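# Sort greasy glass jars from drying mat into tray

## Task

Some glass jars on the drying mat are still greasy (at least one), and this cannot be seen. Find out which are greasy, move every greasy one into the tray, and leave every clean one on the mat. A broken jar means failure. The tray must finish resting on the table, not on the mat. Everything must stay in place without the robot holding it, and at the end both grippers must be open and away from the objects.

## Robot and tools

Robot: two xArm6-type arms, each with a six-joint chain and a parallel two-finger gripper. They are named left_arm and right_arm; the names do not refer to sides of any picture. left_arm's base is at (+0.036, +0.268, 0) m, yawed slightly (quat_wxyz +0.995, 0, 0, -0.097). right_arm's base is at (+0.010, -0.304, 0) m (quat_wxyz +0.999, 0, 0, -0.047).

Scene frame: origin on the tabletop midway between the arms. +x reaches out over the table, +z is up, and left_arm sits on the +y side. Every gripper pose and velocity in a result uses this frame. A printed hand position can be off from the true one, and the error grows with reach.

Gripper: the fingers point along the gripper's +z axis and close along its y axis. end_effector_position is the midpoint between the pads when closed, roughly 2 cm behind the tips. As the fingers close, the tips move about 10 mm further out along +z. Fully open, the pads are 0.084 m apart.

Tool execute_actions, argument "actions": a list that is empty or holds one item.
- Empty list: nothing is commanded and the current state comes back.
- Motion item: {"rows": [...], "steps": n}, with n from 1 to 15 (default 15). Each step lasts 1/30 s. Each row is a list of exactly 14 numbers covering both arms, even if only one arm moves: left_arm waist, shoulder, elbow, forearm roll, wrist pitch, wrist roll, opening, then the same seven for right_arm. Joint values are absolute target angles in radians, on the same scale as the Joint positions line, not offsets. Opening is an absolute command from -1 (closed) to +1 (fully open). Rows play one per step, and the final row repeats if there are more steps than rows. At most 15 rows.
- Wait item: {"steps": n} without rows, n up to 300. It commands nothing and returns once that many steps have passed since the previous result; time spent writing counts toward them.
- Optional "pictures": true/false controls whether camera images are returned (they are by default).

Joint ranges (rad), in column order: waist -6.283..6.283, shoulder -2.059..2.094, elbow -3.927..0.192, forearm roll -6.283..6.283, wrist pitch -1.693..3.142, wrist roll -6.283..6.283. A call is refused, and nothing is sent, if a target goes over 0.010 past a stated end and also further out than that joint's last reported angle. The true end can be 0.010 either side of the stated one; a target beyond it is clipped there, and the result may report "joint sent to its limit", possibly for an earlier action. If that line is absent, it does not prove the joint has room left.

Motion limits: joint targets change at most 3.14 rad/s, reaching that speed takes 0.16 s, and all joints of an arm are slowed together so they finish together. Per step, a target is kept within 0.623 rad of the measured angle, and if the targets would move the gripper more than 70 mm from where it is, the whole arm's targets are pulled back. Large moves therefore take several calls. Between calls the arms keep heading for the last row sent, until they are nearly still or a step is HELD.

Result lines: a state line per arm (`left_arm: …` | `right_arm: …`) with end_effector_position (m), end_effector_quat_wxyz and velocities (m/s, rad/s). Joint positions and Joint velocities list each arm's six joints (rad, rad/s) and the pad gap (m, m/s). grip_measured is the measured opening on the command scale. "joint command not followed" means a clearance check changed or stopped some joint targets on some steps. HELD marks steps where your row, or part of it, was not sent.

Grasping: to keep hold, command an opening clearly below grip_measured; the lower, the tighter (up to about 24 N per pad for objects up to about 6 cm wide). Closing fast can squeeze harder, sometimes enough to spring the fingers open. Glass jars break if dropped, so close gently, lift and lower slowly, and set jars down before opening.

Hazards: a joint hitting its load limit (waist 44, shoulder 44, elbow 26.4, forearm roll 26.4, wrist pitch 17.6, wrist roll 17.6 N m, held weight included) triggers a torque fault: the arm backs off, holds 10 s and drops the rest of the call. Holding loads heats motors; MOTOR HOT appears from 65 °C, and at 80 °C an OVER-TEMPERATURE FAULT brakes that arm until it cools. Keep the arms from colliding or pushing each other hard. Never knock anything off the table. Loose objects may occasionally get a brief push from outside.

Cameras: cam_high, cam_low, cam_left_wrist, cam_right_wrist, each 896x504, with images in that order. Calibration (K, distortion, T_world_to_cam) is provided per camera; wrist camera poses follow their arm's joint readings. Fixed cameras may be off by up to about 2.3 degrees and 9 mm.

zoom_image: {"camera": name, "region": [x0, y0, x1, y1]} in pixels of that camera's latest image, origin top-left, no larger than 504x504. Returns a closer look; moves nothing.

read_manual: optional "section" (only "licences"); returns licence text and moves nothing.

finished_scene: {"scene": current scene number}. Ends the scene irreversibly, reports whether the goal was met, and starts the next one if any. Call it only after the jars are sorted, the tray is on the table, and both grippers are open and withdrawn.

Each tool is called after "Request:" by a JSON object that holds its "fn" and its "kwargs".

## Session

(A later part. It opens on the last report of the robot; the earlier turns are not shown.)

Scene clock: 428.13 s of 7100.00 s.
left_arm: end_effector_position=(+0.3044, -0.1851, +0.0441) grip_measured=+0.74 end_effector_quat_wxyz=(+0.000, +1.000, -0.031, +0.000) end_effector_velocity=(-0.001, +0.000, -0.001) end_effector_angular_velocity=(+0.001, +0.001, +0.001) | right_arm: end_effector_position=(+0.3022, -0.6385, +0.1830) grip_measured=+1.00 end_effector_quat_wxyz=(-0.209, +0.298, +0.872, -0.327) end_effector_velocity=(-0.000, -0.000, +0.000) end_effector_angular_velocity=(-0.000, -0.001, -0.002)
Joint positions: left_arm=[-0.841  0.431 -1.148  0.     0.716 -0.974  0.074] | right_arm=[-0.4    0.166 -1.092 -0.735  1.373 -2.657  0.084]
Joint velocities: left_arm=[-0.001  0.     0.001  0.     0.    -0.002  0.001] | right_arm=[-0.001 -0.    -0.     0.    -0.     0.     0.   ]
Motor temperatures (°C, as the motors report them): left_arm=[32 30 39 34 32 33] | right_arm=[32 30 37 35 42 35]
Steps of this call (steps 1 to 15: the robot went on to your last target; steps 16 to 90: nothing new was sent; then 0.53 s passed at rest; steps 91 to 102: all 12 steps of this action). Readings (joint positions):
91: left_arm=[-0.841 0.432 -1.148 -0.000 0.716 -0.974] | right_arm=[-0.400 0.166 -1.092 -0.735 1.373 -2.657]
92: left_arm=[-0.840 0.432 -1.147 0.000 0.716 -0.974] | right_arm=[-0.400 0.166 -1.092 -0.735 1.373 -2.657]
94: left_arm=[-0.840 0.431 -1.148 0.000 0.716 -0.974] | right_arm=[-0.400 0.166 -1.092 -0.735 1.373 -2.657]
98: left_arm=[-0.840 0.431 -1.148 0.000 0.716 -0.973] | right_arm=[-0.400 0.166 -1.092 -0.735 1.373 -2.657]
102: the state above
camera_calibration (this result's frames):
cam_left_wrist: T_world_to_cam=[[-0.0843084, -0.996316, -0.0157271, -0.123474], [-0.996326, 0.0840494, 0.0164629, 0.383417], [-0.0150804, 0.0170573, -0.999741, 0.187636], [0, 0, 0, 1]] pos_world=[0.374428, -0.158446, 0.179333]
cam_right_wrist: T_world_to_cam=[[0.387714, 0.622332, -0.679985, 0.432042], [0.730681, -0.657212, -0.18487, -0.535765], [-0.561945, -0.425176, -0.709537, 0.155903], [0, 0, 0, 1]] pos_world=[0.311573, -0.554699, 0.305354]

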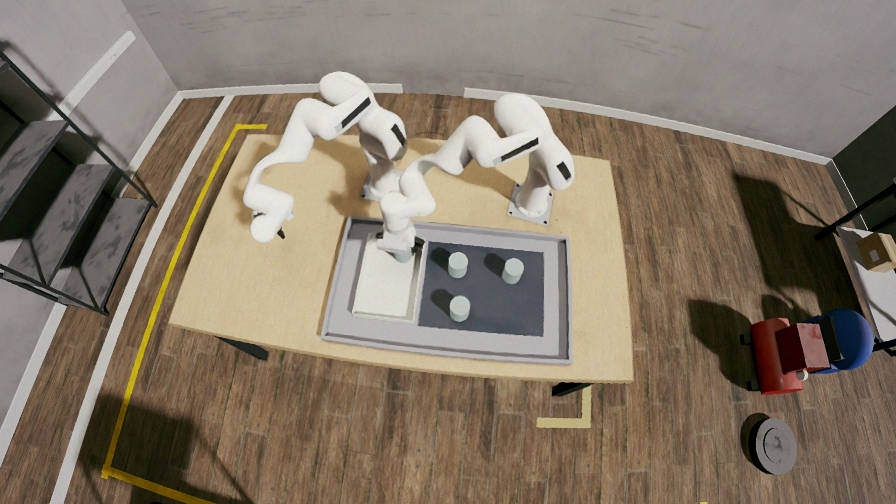

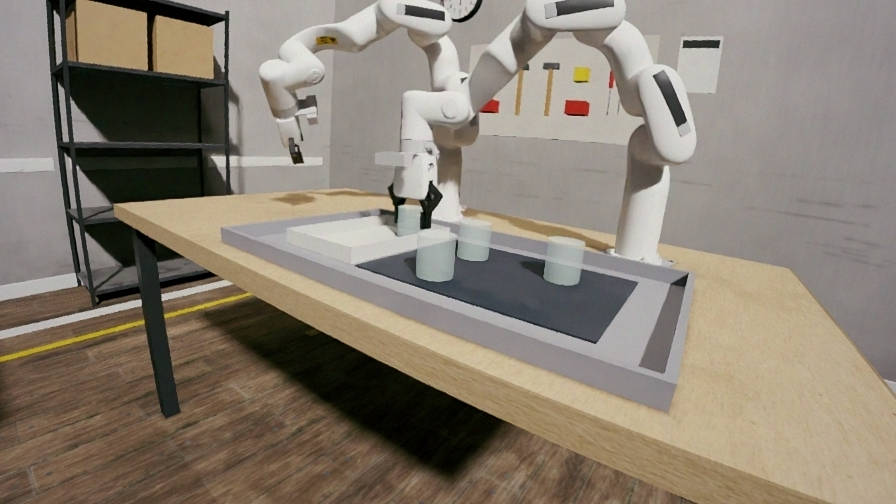

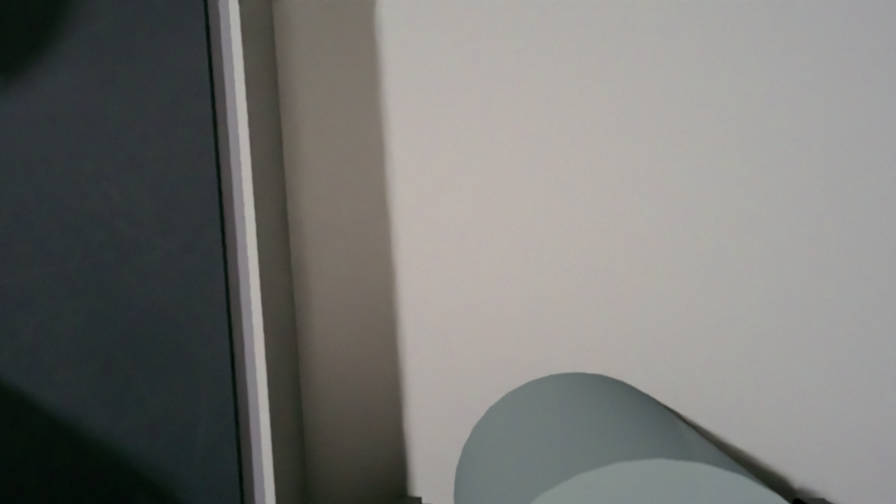

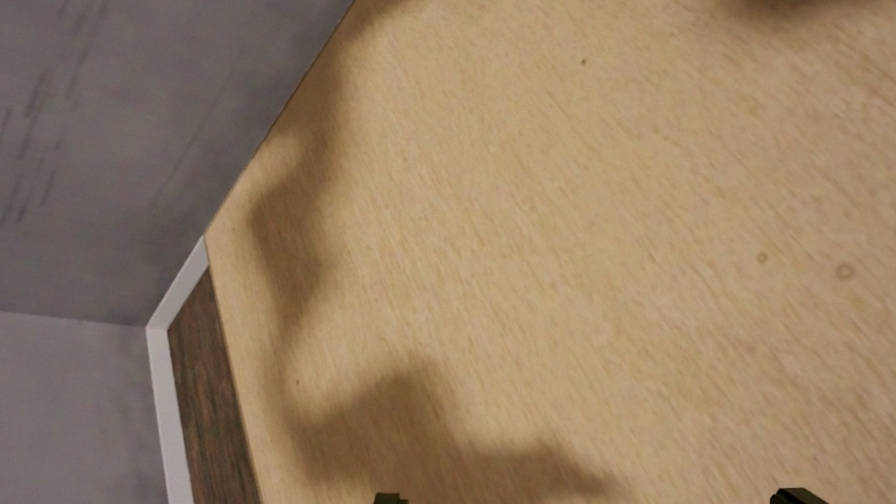

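Request:
{"fn": "execute_actions", "kwargs": {"actions": [{"rows": [[-0.8405,0.28,-1.2,0,0.92,-0.9735,0.75, -0.4,0.166,-1.092,-0.735,1.373,-2.657,1]], "steps": 14}], "pictures": false}}

Request:
{"fn": "execute_actions", "kwargs": {"actions": [{"rows": [[-0.5115,-0.0865,-0.7449,0,0.8314,-0.6445,1, -0.4,0.166,-1.092,-0.735,1.373,-2.657,1]], "steps": 15}], "pictures": false}}

Request:
{"fn": "execute_actions", "kwargs": {"actions": [{"steps": 20}]}}

Scene clock: 435.47 s of 7100.00 s.
left_arm: end_effector_position=(+0.3032, -0.1830, +0.1259) grip_measured=+0.75 end_effector_quat_wxyz=(-0.002, +1.000, -0.031, -0.001) end_effector_velocity=(-0.009, +0.014, -0.014) end_effector_angular_velocity=(+0.052, +0.031, +0.000) | right_arm: end_effector_position=(+0.3022, -0.6385, +0.1830) grip_measured=+1.00 end_effector_quat_wxyz=(-0.209, +0.298, +0.872, -0.327) end_effector_velocity=(+0.000, -0.000, +0.000) end_effector_angular_velocity=(-0.001, -0.002, -0.002)
Joint positions: left_arm=[-0.841  0.283 -1.197  0.     0.918 -0.974  0.075] | right_arm=[-0.4    0.166 -1.092 -0.735  1.373 -2.657  0.084]
Joint velocities: left_arm=[-0.001  0.011  0.016  0.     0.035 -0.001  0.   ] | right_arm=[-0.001  0.    -0.001  0.001 -0.     0.001 -0.   ]
Motor temperatures (°C, as the motors report them): left_arm=[32 30 39 34 32 33] | right_arm=[32 30 37 35 42 35]
Steps of this call (steps 1 to 15: the robot went on to your last target; steps 16 to 90: nothing new was sent; then 3.87 s passed at rest; steps 91 to 104: all 14 steps of this action). Readings (joint positions):
91: left_arm=[-0.841 0.431 -1.148 0.000 0.716 -0.973] | right_arm=[-0.400 0.166 -1.092 -0.735 1.373 -2.657]
92: left_arm=[-0.841 0.429 -1.148 0.000 0.722 -0.973] | right_arm=[-0.400 0.166 -1.092 -0.735 1.373 -2.657]
94: left_arm=[-0.841 0.398 -1.155 0.000 0.774 -0.974] | right_arm=[-0.400 0.166 -1.092 -0.735 1.373 -2.657]
98: left_arm=[-0.840 0.300 -1.198 -0.000 0.883 -0.973] | right_arm=[-0.400 0.166 -1.092 -0.735 1.373 -2.657]
104: the state above

Scene clock: 435.97 s of 7100.00 s.
left_arm: end_effector_position=(+0.3473, -0.0230, +0.1318) grip_measured=+1.00 end_effector_quat_wxyz=(-0.000, +1.000, -0.030, -0.000) end_effector_velocity=(+0.015, +0.312, -0.015) end_effector_angular_velocity=(+0.000, +0.000, +0.021) | right_arm: end_effector_position=(+0.3022, -0.6385, +0.1830) grip_measured=+1.00 end_effector_quat_wxyz=(-0.209, +0.298, +0.872, -0.327) end_effector_velocity=(-0.000, -0.000, +0.001) end_effector_angular_velocity=(-0.000, +0.000, +0.001)
Joint positions: left_arm=[-0.556 -0.036 -0.808  0.     0.844 -0.691  0.084] | right_arm=[-0.4    0.166 -1.092 -0.735  1.373 -2.657  0.084]
Joint velocities: left_arm=[ 0.558 -0.624  0.762  0.001 -0.138  0.537  0.   ] | right_arm=[-0.    -0.001  0.    -0.001  0.    -0.001 -0.   ]
Motor temperatures (°C, as the motors report them): left_arm=[32 30 39 34 32 33] | right_arm=[32 30 37 35 42 35]
Steps of this call (steps 1 to 15: all 15 steps of this action). Readings (joint positions):
1: left_arm=[-0.840 0.283 -1.197 0.000 0.919 -0.973] | right_arm=[-0.400 0.166 -1.092 -0.735 1.373 -2.657]
2: left_arm=[-0.838 0.279 -1.192 -0.000 0.918 -0.969] | right_arm=[-0.400 0.166 -1.092 -0.735 1.373 -2.657]
4: left_arm=[-0.806 0.241 -1.145 -0.000 0.908 -0.934] | right_arm=[-0.400 0.166 -1.092 -0.735 1.373 -2.657]
8: left_arm=[-0.710 0.137 -1.019 0.000 0.885 -0.844] | right_arm=[-0.400 0.166 -1.092 -0.735 1.373 -2.657]
15: the state above

Scene clock: 436.63 s of 7100.00 s.
left_arm: end_effector_position=(+0.3474, +0.0018, +0.1300) grip_measured=+1.00 end_effector_quat_wxyz=(-0.000, +1.000, -0.031, -0.000) end_effector_velocity=(+0.000, +0.000, +0.000) end_effector_angular_velocity=(-0.000, -0.000, +0.002) | right_arm: end_effector_position=(+0.3022, -0.6385, +0.1830) grip_measured=+1.00 end_effector_quat_wxyz=(-0.209, +0.298, +0.872, -0.327) end_effector_velocity=(-0.000, -0.000, -0.000) end_effector_angular_velocity=(-0.000, +0.000, -0.001)
Joint positions: left_arm=[-0.512 -0.086 -0.745 -0.     0.831 -0.645  0.084] | right_arm=[-0.4    0.166 -1.092 -0.735  1.373 -2.657  0.084]
Joint velocities: left_arm=[ 0.001 -0.001  0.001 -0.     0.    -0.     0.   ] | right_arm=[-0.001  0.001 -0.001 -0.    -0.     0.     0.   ]
Motor temperatures (°C, as the motors report them): left_arm=[32 30 39 34 32 33] | right_arm=[32 30 37 35 42 35]
Steps of this call (steps 1 to 20: the robot went on to your last target). Readings (joint positions):
1: left_arm=[-0.540 -0.054 -0.785 0.000 0.840 -0.675] | right_arm=[-0.400 0.166 -1.092 -0.735 1.373 -2.657]
2: left_arm=[-0.529 -0.066 -0.770 0.000 0.837 -0.664] | right_arm=[-0.400 0.166 -1.092 -0.735 1.373 -2.657]
4: left_arm=[-0.518 -0.079 -0.754 0.000 0.834 -0.652] | right_arm=[-0.400 0.166 -1.092 -0.735 1.373 -2.657]
8: left_arm=[-0.514 -0.084 -0.747 -0.000 0.832 -0.646] | right_arm=[-0.400 0.166 -1.092 -0.735 1.373 -2.657]
20: the state above
camera_calibration (this result's frames):
cam_left_wrist: T_world_to_cam=[[-0.0844826, -0.996298, -0.0158863, 0.0678587], [-0.996309, 0.0842189, 0.0165978, 0.409131], [-0.0151984, 0.0172299, -0.999736, 0.271027], [0, 0, 0, 1]] pos_world=[0.417473, 0.0284812, 0.265243]
cam_right_wrist: T_world_to_cam=[[0.387715, 0.622332, -0.679985, 0.432042], [0.730681, -0.657213, -0.18487, -0.535765], [-0.561945, -0.425176, -0.709537, 0.155903], [0, 0, 0, 1]] pos_world=[0.311573, -0.554699, 0.305354]

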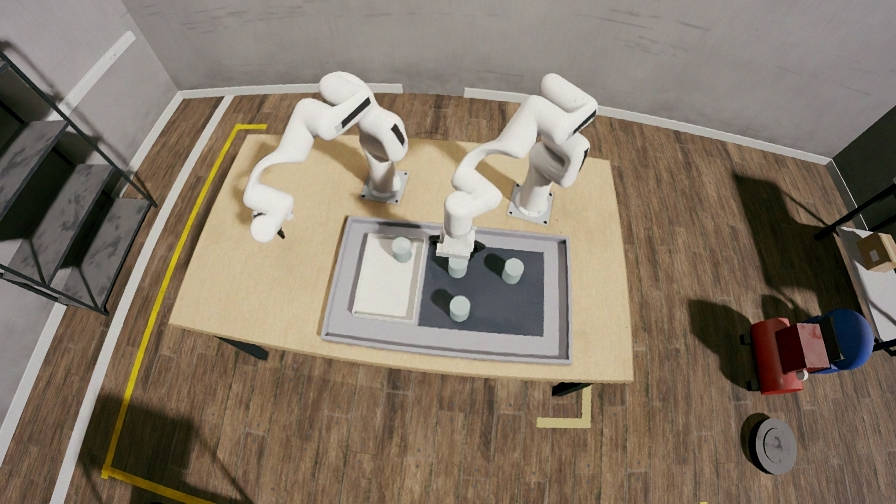

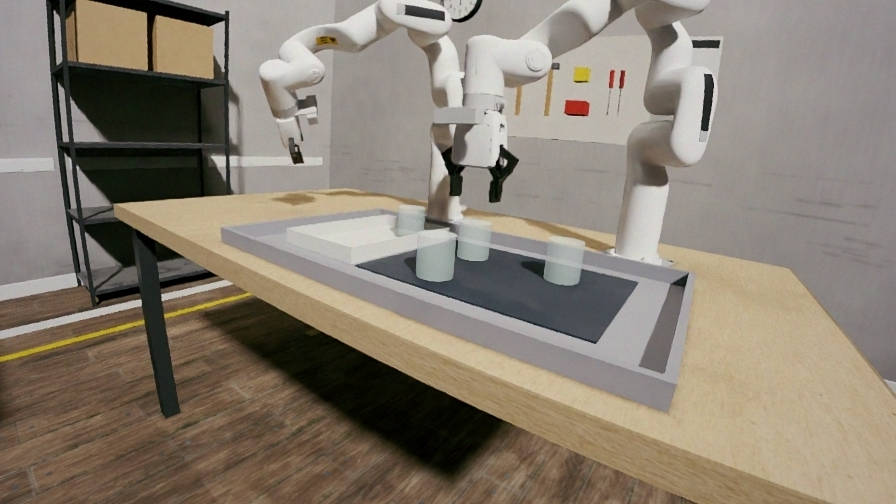

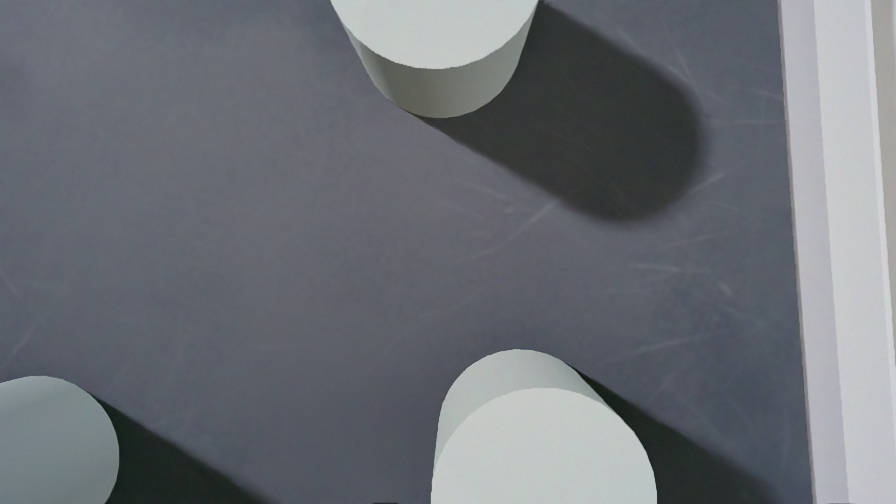

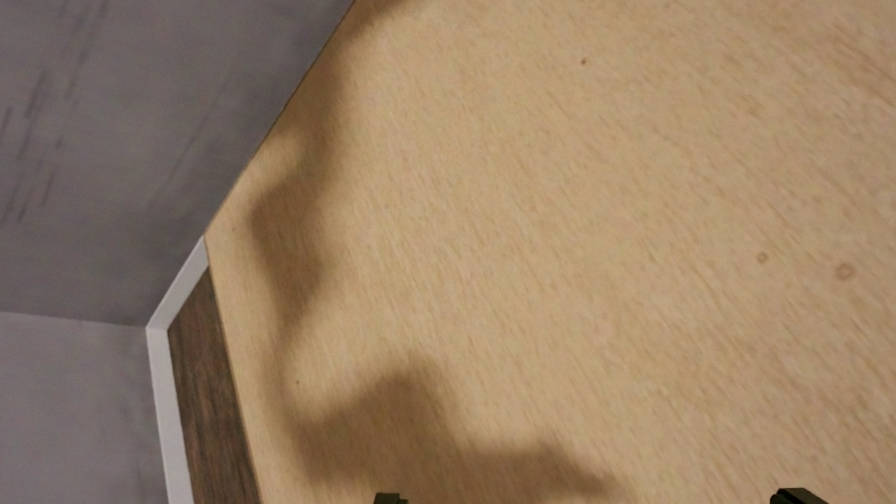

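Request:
{"fn": "execute_actions", "kwargs": {"actions": [{"rows": [[-0.5167,-0.115,-0.71,0,0.825,-0.65,1, -0.4,0.166,-1.092,-0.735,1.373,-2.657,1]], "steps": 8}], "pictures": false}}

Request:
{"fn": "execute_actions", "kwargs": {"actions": [{"rows": [[-0.5167,0.0972,-0.6392,0,0.5419,-0.65,1, -0.4,0.166,-1.092,-0.735,1.373,-2.657,1]], "steps": 15}], "pictures": false}}

Request:
{"fn": "execute_actions", "kwargs": {"actions": [{"rows": [[-0.5167,0.0972,-0.6392,0,0.5419,-0.65,0.1, -0.4,0.166,-1.092,-0.735,1.373,-2.657,1]], "steps": 14}], "pictures": false}}

Scene clock: 448.07 s of 7100.00 s.
left_arm: end_effector_position=(+0.3396, +0.0061, +0.1289) grip_measured=+1.00 end_effector_quat_wxyz=(-0.000, +1.000, -0.031, -0.000) end_effector_velocity=(-0.008, +0.004, +0.000) end_effector_angular_velocity=(-0.004, -0.005, +0.001) | right_arm: end_effector_position=(+0.3022, -0.6385, +0.1830) grip_measured=+1.00 end_effector_quat_wxyz=(-0.209, +0.298, +0.872, -0.327) end_effector_velocity=(-0.000, +0.000, -0.000) end_effector_angular_velocity=(+0.001, -0.001, -0.001)
Joint positions: left_arm=[-0.516 -0.113 -0.713  0.     0.826 -0.65   0.084] | right_arm=[-0.4    0.166 -1.092 -0.735  1.373 -2.657  0.084]
Joint velocities: left_arm=[-0.005 -0.031  0.035  0.    -0.009 -0.006  0.   ] | right_arm=[-0.001 -0.     0.001  0.001 -0.     0.     0.   ]
Motor temperatures (°C, as the motors report them): left_arm=[32 30 39 34 32 33] | right_arm=[32 30 37 35 42 35]
Steps of this call (steps 1 to 15: the robot went on to your last target; steps 16 to 90: nothing new was sent; then 8.17 s passed at rest; steps 91 to 98: all 8 steps of this action). Readings (joint positions):
91: left_arm=[-0.512 -0.087 -0.745 -0.000 0.831 -0.645] | right_arm=[-0.400 0.166 -1.092 -0.735 1.373 -2.657]
92: left_arm=[-0.512 -0.089 -0.742 -0.000 0.830 -0.645] | right_arm=[-0.400 0.166 -1.092 -0.735 1.373 -2.657]
94: left_arm=[-0.514 -0.101 -0.727 -0.000 0.828 -0.647] | right_arm=[-0.400 0.166 -1.092 -0.735 1.373 -2.657]
98: the state above

Scene clock: 448.57 s of 7100.00 s.
left_arm: end_effector_position=(+0.3392, +0.0062, +0.0416) grip_measured=+1.00 end_effector_quat_wxyz=(+0.001, +1.000, -0.031, +0.001) end_effector_velocity=(+0.007, -0.007, +0.002) end_effector_angular_velocity=(-0.023, -0.026, +0.000) | right_arm: end_effector_position=(+0.3022, -0.6385, +0.1830) grip_measured=+1.00 end_effector_quat_wxyz=(-0.209, +0.298, +0.872, -0.327) end_effector_velocity=(-0.000, +0.000, +0.000) end_effector_angular_velocity=(+0.000, +0.001, +0.001)
Joint positions: left_arm=[-0.517  0.094 -0.641 -0.     0.544 -0.65   0.084] | right_arm=[-0.4    0.166 -1.092 -0.735  1.373 -2.657  0.084]
Joint velocities: left_arm=[-0.     0.006 -0.004 -0.    -0.038 -0.    -0.   ] | right_arm=[ 0.001 -0.     0.001 -0.001  0.    -0.001  0.   ]
Motor temperatures (°C, as the motors report them): left_arm=[32 30 39 34 32 33] | right_arm=[32 30 37 35 42 35]
Steps of this call (steps 1 to 15: all 15 steps of this action). Readings (joint positions):
1: left_arm=[-0.516 -0.114 -0.712 0.000 0.825 -0.650] | right_arm=[-0.400 0.166 -1.092 -0.735 1.373 -2.657]
2: left_arm=[-0.517 -0.111 -0.710 -0.000 0.819 -0.650] | right_arm=[-0.400 0.166 -1.092 -0.735 1.373 -2.657]
4: left_arm=[-0.516 -0.076 -0.701 -0.000 0.762 -0.650] | right_arm=[-0.400 0.166 -1.092 -0.735 1.373 -2.657]
8: left_arm=[-0.517 0.052 -0.652 0.000 0.610 -0.650] | right_arm=[-0.400 0.166 -1.092 -0.735 1.373 -2.657]
15: the state above

Scene clock: 449.03 s of 7100.00 s.
left_arm: end_effector_position=(+0.3390, +0.0065, +0.0407) grip_measured=+0.43 end_effector_quat_wxyz=(+0.001, +1.000, -0.031, +0.001) end_effector_velocity=(-0.000, +0.000, -0.000) end_effector_angular_velocity=(+0.001, +0.001, +0.000) | right_arm: end_effector_position=(+0.3022, -0.6385, +0.1830) grip_measured=+1.00 end_effector_quat_wxyz=(-0.209, +0.298, +0.872, -0.327) end_effector_velocity=(-0.000, -0.000, -0.000) end_effector_angular_velocity=(+0.002, +0.001, +0.001)
Joint positions: left_arm=[-0.517  0.096 -0.64   0.     0.542 -0.65   0.062] | right_arm=[-0.4    0.166 -1.092 -0.735  1.373 -2.657  0.084]
Joint velocities: left_arm=[ 0.     0.001  0.     0.    -0.    -0.     0.   ] | right_arm=[-0.    -0.     0.     0.    -0.    -0.002  0.   ]
Motor temperatures (°C, as the motors report them): left_arm=[32 30 39 34 32 33] | right_arm=[32 30 37 35 42 35]
Steps of this call (steps 1 to 14: all 14 steps of this action). Readings (joint positions):
1: left_arm=[-0.517 0.095 -0.641 -0.000 0.543 -0.650] | right_arm=[-0.400 0.166 -1.092 -0.735 1.373 -2.657]
2: left_arm=[-0.517 0.095 -0.641 -0.000 0.543 -0.650] | right_arm=[-0.400 0.166 -1.092 -0.735 1.373 -2.657]
4: left_arm=[-0.516 0.096 -0.640 0.000 0.543 -0.650] | right_arm=[-0.400 0.166 -1.092 -0.735 1.373 -2.657]
8: left_arm=[-0.517 0.096 -0.640 0.000 0.542 -0.650] | right_arm=[-0.400 0.166 -1.092 -0.735 1.373 -2.657]
14: the state above

Request:
{"fn": "execute_actions", "kwargs": {"actions": [{"rows": [[-0.5167,-0.14,-0.72,0,0.86,-0.65,0.1, -0.4,0.166,-1.092,-0.735,1.373,-2.657,1]], "steps": 14}], "pictures": false}}

Request:
{"fn": "execute_actions", "kwargs": {"actions": [{"rows": [[-0.792,0.5475,-1.635,0,1.0875,-0.925,0.1, -0.4,0.166,-1.092,-0.735,1.373,-2.657,1]], "steps": 15}], "pictures": false}}

Request:
{"fn": "execute_actions", "kwargs": {"actions": [{"steps": 25}]}}

Scene clock: 459.43 s of 7100.00 s.
left_arm: end_effector_position=(+0.3381, +0.0071, +0.1376) grip_measured=+0.43 end_effector_quat_wxyz=(-0.000, +1.000, -0.031, -0.000) end_effector_velocity=(-0.020, +0.018, +0.002) end_effector_angular_velocity=(+0.054, +0.062, +0.002) | right_arm: end_effector_position=(+0.3022, -0.6385, +0.1830) grip_measured=+1.00 end_effector_quat_wxyz=(-0.209, +0.298, +0.872, -0.327) end_effector_velocity=(-0.000, +0.000, -0.000) end_effector_angular_velocity=(+0.001, +0.001, +0.000)
Joint positions: left_arm=[-0.517 -0.135 -0.718 -0.     0.853 -0.65   0.062] | right_arm=[-0.4    0.166 -1.092 -0.735  1.373 -2.657  0.084]
Joint velocities: left_arm=[ 0.002 -0.036  0.012  0.     0.107 -0.001 -0.   ] | right_arm=[-0.     0.001 -0.     0.001  0.    -0.001  0.   ]
Motor temperatures (°C, as the motors report them): left_arm=[32 30 39 34 32 33] | right_arm=[32 30 37 35 42 35]
Steps of this call (steps 1 to 15: the robot went on to your last target; steps 16 to 90: nothing new was sent; then 6.93 s passed at rest; steps 91 to 104: all 14 steps of this action). Readings (joint positions):
91: left_arm=[-0.517 0.097 -0.639 0.000 0.542 -0.650] | right_arm=[-0.400 0.166 -1.092 -0.735 1.373 -2.657]
92: left_arm=[-0.517 0.095 -0.640 -0.000 0.547 -0.650] | right_arm=[-0.400 0.166 -1.092 -0.735 1.373 -2.657]
94: left_arm=[-0.517 0.063 -0.644 -0.000 0.606 -0.650] | right_arm=[-0.400 0.166 -1.092 -0.735 1.373 -2.657]
98: left_arm=[-0.517 -0.065 -0.695 -0.000 0.761 -0.650] | right_arm=[-0.400 0.166 -1.092 -0.735 1.373 -2.657]
104: the state above

Scene clock: 459.93 s of 7100.00 s.
left_arm: end_effector_position=(+0.3633, -0.1401, +0.1302) grip_measured=+0.43 end_effector_quat_wxyz=(-0.022, +0.999, -0.031, -0.019) end_effector_velocity=(+0.077, -0.365, +0.064) end_effector_angular_velocity=(-0.168, -0.159, +0.001) | right_arm: end_effector_position=(+0.3022, -0.6385, +0.1830) grip_measured=+1.00 end_effector_quat_wxyz=(-0.209, +0.298, +0.872, -0.327) end_effector_velocity=(-0.000, -0.000, -0.000) end_effector_angular_velocity=(+0.000, +0.002, +0.000)
Joint positions: left_arm=[-0.699  0.312 -1.264 -0.     1.01  -0.832  0.062] | right_arm=[-0.4    0.166 -1.092 -0.735  1.373 -2.657  0.084]
Joint velocities: left_arm=[-0.321  0.811 -1.31   0.     0.268 -0.323 -0.   ] | right_arm=[-0.     0.001  0.001 -0.     0.    -0.    -0.   ]
Motor temperatures (°C, as the motors report them): left_arm=[32 30 39 34 32 33] | right_arm=[32 30 37 35 42 35]
Steps of this call (steps 1 to 15: all 15 steps of this action). Readings (joint positions):
1: left_arm=[-0.517 -0.136 -0.718 -0.000 0.856 -0.650] | right_arm=[-0.400 0.166 -1.092 -0.735 1.373 -2.657]
2: left_arm=[-0.519 -0.132 -0.722 0.000 0.860 -0.653] | right_arm=[-0.400 0.166 -1.092 -0.735 1.373 -2.657]
4: left_arm=[-0.541 -0.081 -0.776 0.000 0.882 -0.677] | right_arm=[-0.400 0.166 -1.092 -0.735 1.373 -2.657]
8: left_arm=[-0.618 0.104 -0.961 -0.000 0.942 -0.750] | right_arm=[-0.400 0.166 -1.092 -0.735 1.373 -2.657]
15: the state above

Scene clock: 460.77 s of 7100.00 s.
left_arm: end_effector_position=(+0.3714, -0.2400, +0.1401) grip_measured=+0.43 end_effector_quat_wxyz=(-0.000, +1.000, -0.031, -0.000) end_effector_velocity=(+0.000, -0.000, -0.000) end_effector_angular_velocity=(-0.000, -0.000, -0.001) | right_arm: end_effector_position=(+0.3022, -0.6385, +0.1830) grip_measured=+1.00 end_effector_quat_wxyz=(-0.209, +0.298, +0.872, -0.327) end_effector_velocity=(+0.000, +0.000, +0.000) end_effector_angular_velocity=(-0.000, -0.001, -0.001)
Joint positions: left_arm=[-0.792  0.547 -1.635  0.     1.088 -0.925  0.062] | right_arm=[-0.4    0.166 -1.092 -0.735  1.373 -2.657  0.084]
Joint velocities: left_arm=[-0.     0.002 -0.002 -0.    -0.     0.001 -0.   ] | right_arm=[ 0.     0.    -0.001  0.     0.001  0.001 -0.   ]
Motor temperatures (°C, as the motors report them): left_arm=[32 30 39 34 32 33] | right_arm=[32 30 37 35 42 35]
Steps of this call (steps 1 to 25: the robot went on to your last target). Readings (joint positions):
1: left_arm=[-0.710 0.340 -1.308 0.000 1.019 -0.843] | right_arm=[-0.400 0.166 -1.092 -0.735 1.373 -2.657]
2: left_arm=[-0.721 0.368 -1.352 0.000 1.028 -0.854] | right_arm=[-0.400 0.166 -1.092 -0.735 1.373 -2.657]
4: left_arm=[-0.744 0.425 -1.442 0.000 1.047 -0.877] | right_arm=[-0.400 0.166 -1.092 -0.735 1.373 -2.657]
8: left_arm=[-0.782 0.520 -1.590 -0.000 1.077 -0.913] | right_arm=[-0.400 0.166 -1.092 -0.735 1.373 -2.657]
25: the state above
camera_calibration (this result's frames):
cam_left_wrist: T_world_to_cam=[[-0.0841383, -0.996328, -0.0158726, -0.171015], [-0.996339, 0.0838754, 0.0165589, 0.453171], [-0.0151668, 0.0172077, -0.999737, 0.285623], [0, 0, 0, 1]] pos_world=[0.441455, -0.213311, 0.275329]
cam_right_wrist: T_world_to_cam=[[0.387714, 0.622332, -0.679985, 0.432042], [0.730681, -0.657212, -0.18487, -0.535765], [-0.561946, -0.425176, -0.709537, 0.155903], [0, 0, 0, 1]] pos_world=[0.311573, -0.554699, 0.305354]

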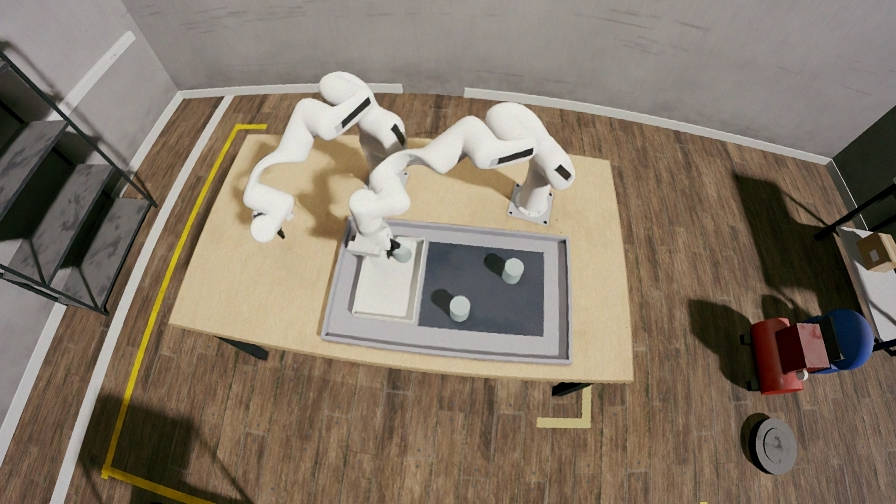

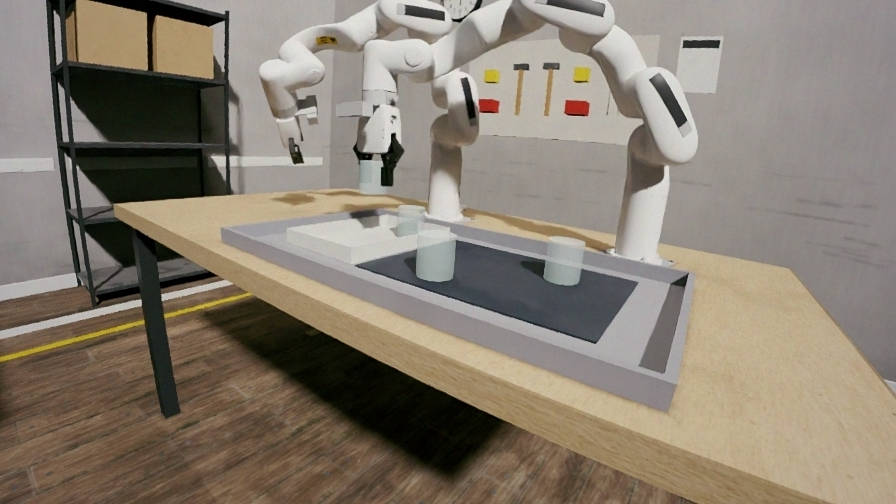

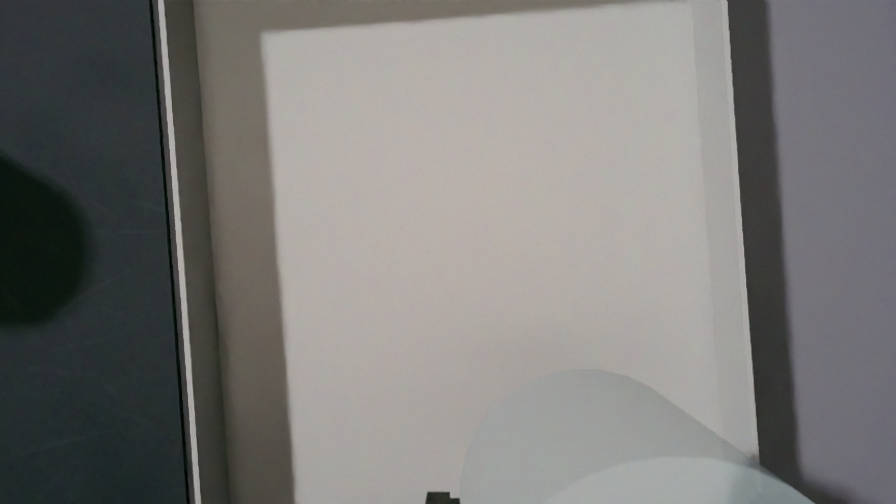

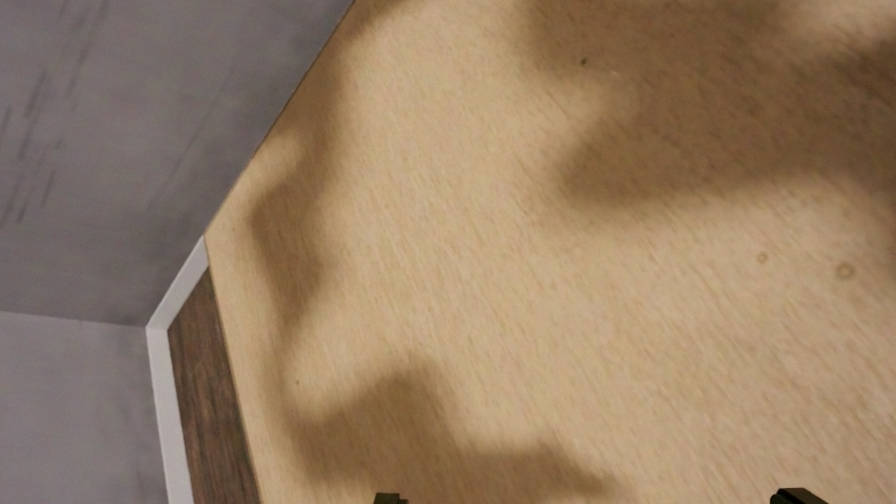

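Request:
{"fn": "execute_actions", "kwargs": {"actions": [{"rows": [[-0.792,0.5803,-1.6151,0,1.0348,-0.925,0.1, -0.4,0.166,-1.092,-0.735,1.373,-2.657,1],[-0.792,0.613,-1.5952,0,0.9822,-0.925,0.1, -0.4,0.166,-1.092,-0.735,1.373,-2.657,1],[-0.792,0.6457,-1.5753,0,0.9296,-0.925,0.1, -0.4,0.166,-1.092,-0.735,1.373,-2.657,1],[-0.792,0.662,-1.5653,0,0.9032,-0.925,0.1, -0.4,0.166,-1.092,-0.735,1.373,-2.657,1],[-0.792,0.6784,-1.5554,0,0.8769,-0.925,0.1, -0.4,0.166,-1.092,-0.735,1.373,-2.657,1]], "steps": 15}], "pictures": false}}

Request:
{"fn": "execute_actions", "kwargs": {"actions": [{"steps": 10}], "pictures": false}}

Request:
{"fn": "execute_actions", "kwargs": {"actions": [{"rows": [[-0.792,0.6784,-1.5554,0,0.8769,-0.925,0.75, -0.4,0.166,-1.092,-0.735,1.373,-2.657,1]], "steps": 12}], "pictures": false}}

Request:
{"fn": "execute_actions", "kwargs": {"actions": [{"rows": [[-0.792,0.5475,-1.635,0,1.0875,-0.925,0.75, -0.4,0.166,-1.092,-0.735,1.373,-2.657,1]], "steps": 15}]}}

Scene clock: 468.40 s of 7100.00 s.
left_arm: end_effector_position=(+0.3718, -0.2408, +0.0462) grip_measured=+0.43 end_effector_quat_wxyz=(+0.001, +1.000, -0.031, +0.001) end_effector_velocity=(+0.018, -0.027, +0.034) end_effector_angular_velocity=(-0.092, -0.060, +0.001) | right_arm: end_effector_position=(+0.3022, -0.6385, +0.1830) grip_measured=+1.00 end_effector_quat_wxyz=(-0.209, +0.298, +0.872, -0.327) end_effector_velocity=(+0.000, +0.000, -0.000) end_effector_angular_velocity=(+0.000, +0.001, +0.001)
Joint positions: left_arm=[-0.792  0.676 -1.558 -0.     0.88  -0.925  0.062] | right_arm=[-0.4    0.166 -1.092 -0.735  1.373 -2.657  0.084]
Joint velocities: left_arm=[ 0.    -0.028 -0.033 -0.001 -0.048 -0.     0.   ] | right_arm=[ 0.001  0.001 -0.001 -0.     0.001 -0.     0.   ]
Motor temperatures (°C, as the motors report them): left_arm=[32 30 39 34 32 33] | right_arm=[32 30 37 35 42 35]
Steps of this call (steps 1 to 15: the robot went on to your last target; steps 16 to 90: nothing new was sent; then 4.13 s passed at rest; steps 91 to 105: all 15 steps of this action). Readings (joint positions):
91: left_arm=[-0.792 0.548 -1.635 -0.000 1.087 -0.925] | right_arm=[-0.400 0.166 -1.092 -0.735 1.373 -2.657]
92: left_arm=[-0.792 0.549 -1.634 -0.000 1.082 -0.925] | right_arm=[-0.400 0.166 -1.092 -0.735 1.373 -2.657]
94: left_arm=[-0.792 0.567 -1.625 -0.000 1.045 -0.925] | right_arm=[-0.400 0.166 -1.092 -0.735 1.373 -2.657]
98: left_arm=[-0.792 0.642 -1.576 0.000 0.940 -0.925] | right_arm=[-0.400 0.166 -1.092 -0.735 1.373 -2.657]
105: the state above

Scene clock: 468.73 s of 7100.00 s.
left_arm: end_effector_position=(+0.3714, -0.2402, +0.0443) grip_measured=+0.43 end_effector_quat_wxyz=(+0.000, +1.000, -0.031, +0.000) end_effector_velocity=(+0.000, -0.001, +0.000) end_effector_angular_velocity=(-0.002, -0.001, +0.000) | right_arm: end_effector_position=(+0.3022, -0.6385, +0.1830) grip_measured=+1.00 end_effector_quat_wxyz=(-0.209, +0.298, +0.872, -0.327) end_effector_velocity=(+0.000, -0.000, +0.000) end_effector_angular_velocity=(-0.002, -0.001, -0.000)
Joint positions: left_arm=[-0.792  0.678 -1.556 -0.     0.877 -0.925  0.062] | right_arm=[-0.4    0.166 -1.092 -0.735  1.373 -2.657  0.084]
Joint velocities: left_arm=[-0.     0.001 -0.001 -0.    -0.001 -0.    -0.   ] | right_arm=[ 0.    -0.001 -0.    -0.001 -0.     0.001 -0.   ]
Motor temperatures (°C, as the motors report them): left_arm=[32 30 39 34 32 33] | right_arm=[32 30 37 35 42 35]
Steps of this call (steps 1 to 10: the robot went on to your last target). Readings (joint positions):
1: left_arm=[-0.792 0.675 -1.559 -0.000 0.878 -0.925] | right_arm=[-0.400 0.166 -1.092 -0.735 1.373 -2.657]
2: left_arm=[-0.792 0.675 -1.559 -0.000 0.878 -0.925] | right_arm=[-0.400 0.166 -1.092 -0.735 1.373 -2.657]
4: left_arm=[-0.792 0.676 -1.557 -0.000 0.877 -0.925] | right_arm=[-0.400 0.166 -1.092 -0.735 1.373 -2.657]
8: left_arm=[-0.792 0.678 -1.556 -0.000 0.877 -0.925] | right_arm=[-0.400 0.166 -1.092 -0.735 1.373 -2.657]
10: the state above

Scene clock: 469.13 s of 7100.00 s.
left_arm: end_effector_position=(+0.3714, -0.2402, +0.0441) grip_measured=+0.74 end_effector_quat_wxyz=(+0.000, +1.000, -0.031, +0.000) end_effector_velocity=(+0.000, +0.001, -0.001) end_effector_angular_velocity=(+0.003, +0.002, +0.002) | right_arm: end_effector_position=(+0.3022, -0.6385, +0.1830) grip_measured=+1.00 end_effector_quat_wxyz=(-0.209, +0.298, +0.872, -0.327) end_effector_velocity=(-0.000, -0.001, +0.000) end_effector_angular_velocity=(-0.002, -0.003, -0.003)
Joint positions: left_arm=[-0.792  0.678 -1.555  0.     0.877 -0.925  0.074] | right_arm=[-0.4    0.166 -1.092 -0.735  1.373 -2.657  0.084]
Joint velocities: left_arm=[ 0.002  0.001  0.001  0.     0.    -0.001  0.001] | right_arm=[-0.002 -0.001 -0.001  0.001 -0.     0.002  0.   ]
Motor temperatures (°C, as the motors report them): left_arm=[32 30 39 34 32 33] | right_arm=[32 30 37 35 42 35]
Steps of this call (steps 1 to 12: all 12 steps of this action). Readings (joint positions):
1: left_arm=[-0.792 0.678 -1.556 -0.000 0.877 -0.925] | right_arm=[-0.400 0.166 -1.092 -0.735 1.373 -2.657]
2: left_arm=[-0.792 0.678 -1.556 0.000 0.877 -0.925] | right_arm=[-0.400 0.166 -1.092 -0.735 1.373 -2.657]
4: left_arm=[-0.792 0.678 -1.556 0.000 0.877 -0.925] | right_arm=[-0.400 0.166 -1.092 -0.735 1.373 -2.657]
8: left_arm=[-0.792 0.678 -1.556 0.000 0.877 -0.925] | right_arm=[-0.400 0.166 -1.092 -0.735 1.373 -2.657]
12: the state above

Scene clock: 469.63 s of 7100.00 s.
left_arm: end_effector_position=(+0.3708, -0.2392, +0.1370) grip_measured=+0.75 end_effector_quat_wxyz=(-0.002, +1.000, -0.031, -0.001) end_effector_velocity=(-0.009, +0.011, -0.016) end_effector_angular_velocity=(+0.049, +0.032, -0.003) | right_arm: end_effector_position=(+0.3022, -0.6385, +0.1830) grip_measured=+1.00 end_effector_quat_wxyz=(-0.209, +0.298, +0.872, -0.327) end_effector_velocity=(-0.000, +0.000, -0.000) end_effector_angular_velocity=(+0.001, -0.001, -0.001)
Joint positions: left_arm=[-0.792  0.55  -1.632  0.     1.086 -0.925  0.075] | right_arm=[-0.4    0.166 -1.092 -0.735  1.373 -2.657  0.084]
Joint velocities: left_arm=[-0.002  0.015  0.011  0.     0.033  0.001 -0.   ] | right_arm=[-0.001 -0.001  0.001  0.001 -0.001  0.     0.   ]
Motor temperatures (°C, as the motors report them): left_arm=[32 30 39 34 32 33] | right_arm=[32 30 37 35 42 35]
Steps of this call (steps 1 to 15: all 15 steps of this action). Readings (joint positions):
1: left_arm=[-0.792 0.678 -1.556 0.000 0.877 -0.925] | right_arm=[-0.400 0.166 -1.092 -0.735 1.373 -2.657]
2: left_arm=[-0.792 0.676 -1.557 0.000 0.883 -0.925] | right_arm=[-0.400 0.166 -1.092 -0.735 1.373 -2.657]
4: left_arm=[-0.792 0.653 -1.568 0.000 0.933 -0.925] | right_arm=[-0.400 0.166 -1.092 -0.735 1.373 -2.657]
8: left_arm=[-0.792 0.572 -1.623 -0.000 1.037 -0.925] | right_arm=[-0.400 0.166 -1.092 -0.735 1.373 -2.657]
15: the state above
camera_calibration (this result's frames):
cam_left_wrist: T_world_to_cam=[[-0.0843639, -0.996248, -0.0193106, -0.169793], [-0.99628, 0.0839931, 0.0192671, 0.452151], [-0.0175729, 0.0208642, -0.999628, 0.284302], [0, 0, 0, 1]] pos_world=[0.44114, -0.213066, 0.272206]
cam_right_wrist: T_world_to_cam=[[0.387715, 0.622332, -0.679985, 0.432042], [0.730681, -0.657212, -0.18487, -0.535765], [-0.561945, -0.425176, -0.709537, 0.155903], [0, 0, 0, 1]] pos_world=[0.311573, -0.554699, 0.305354]

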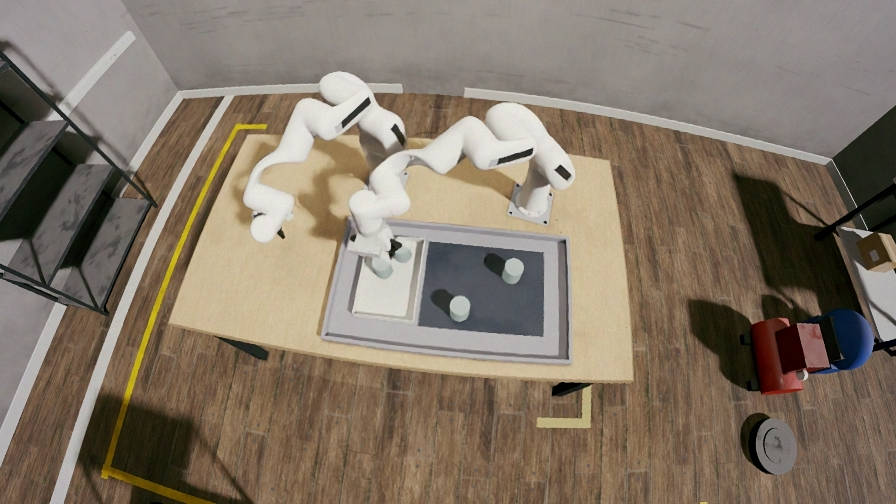

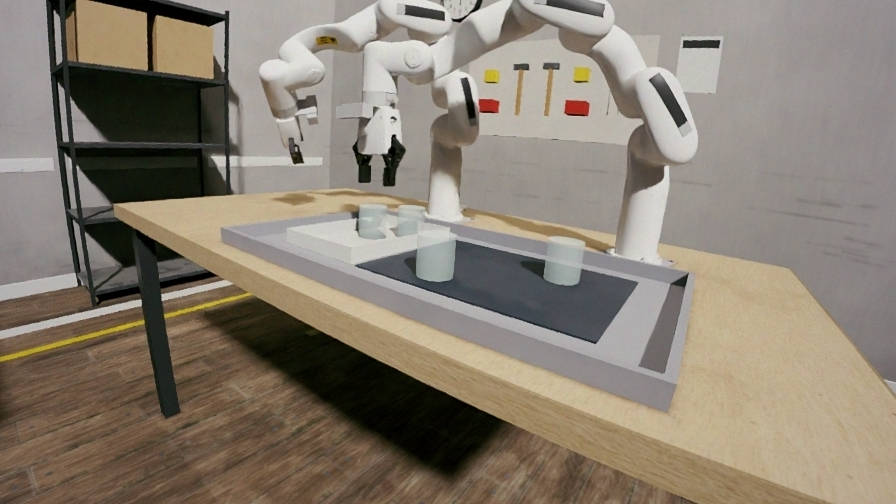

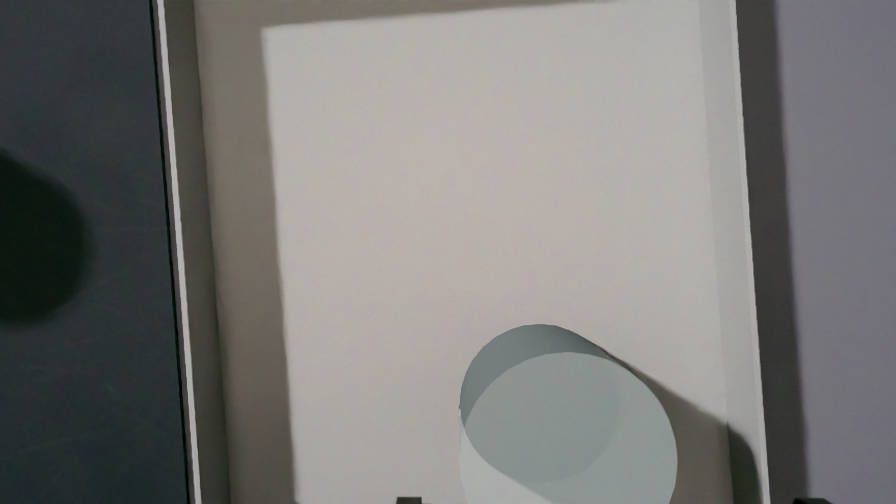

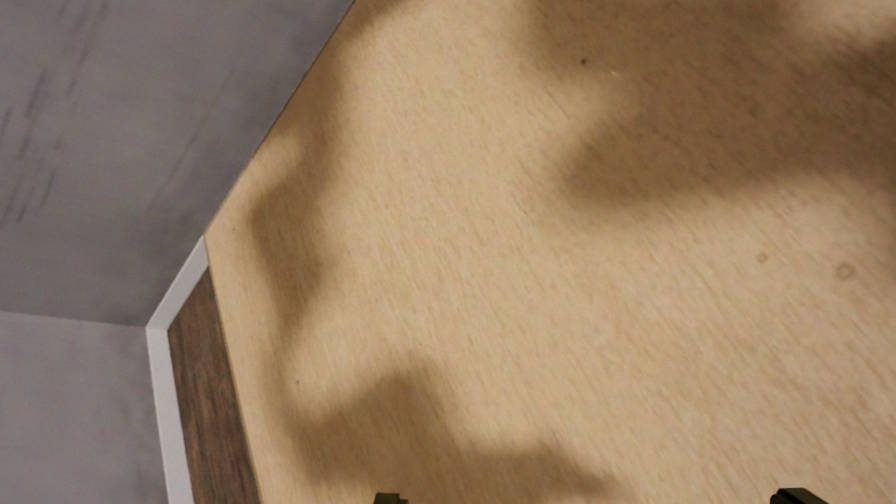

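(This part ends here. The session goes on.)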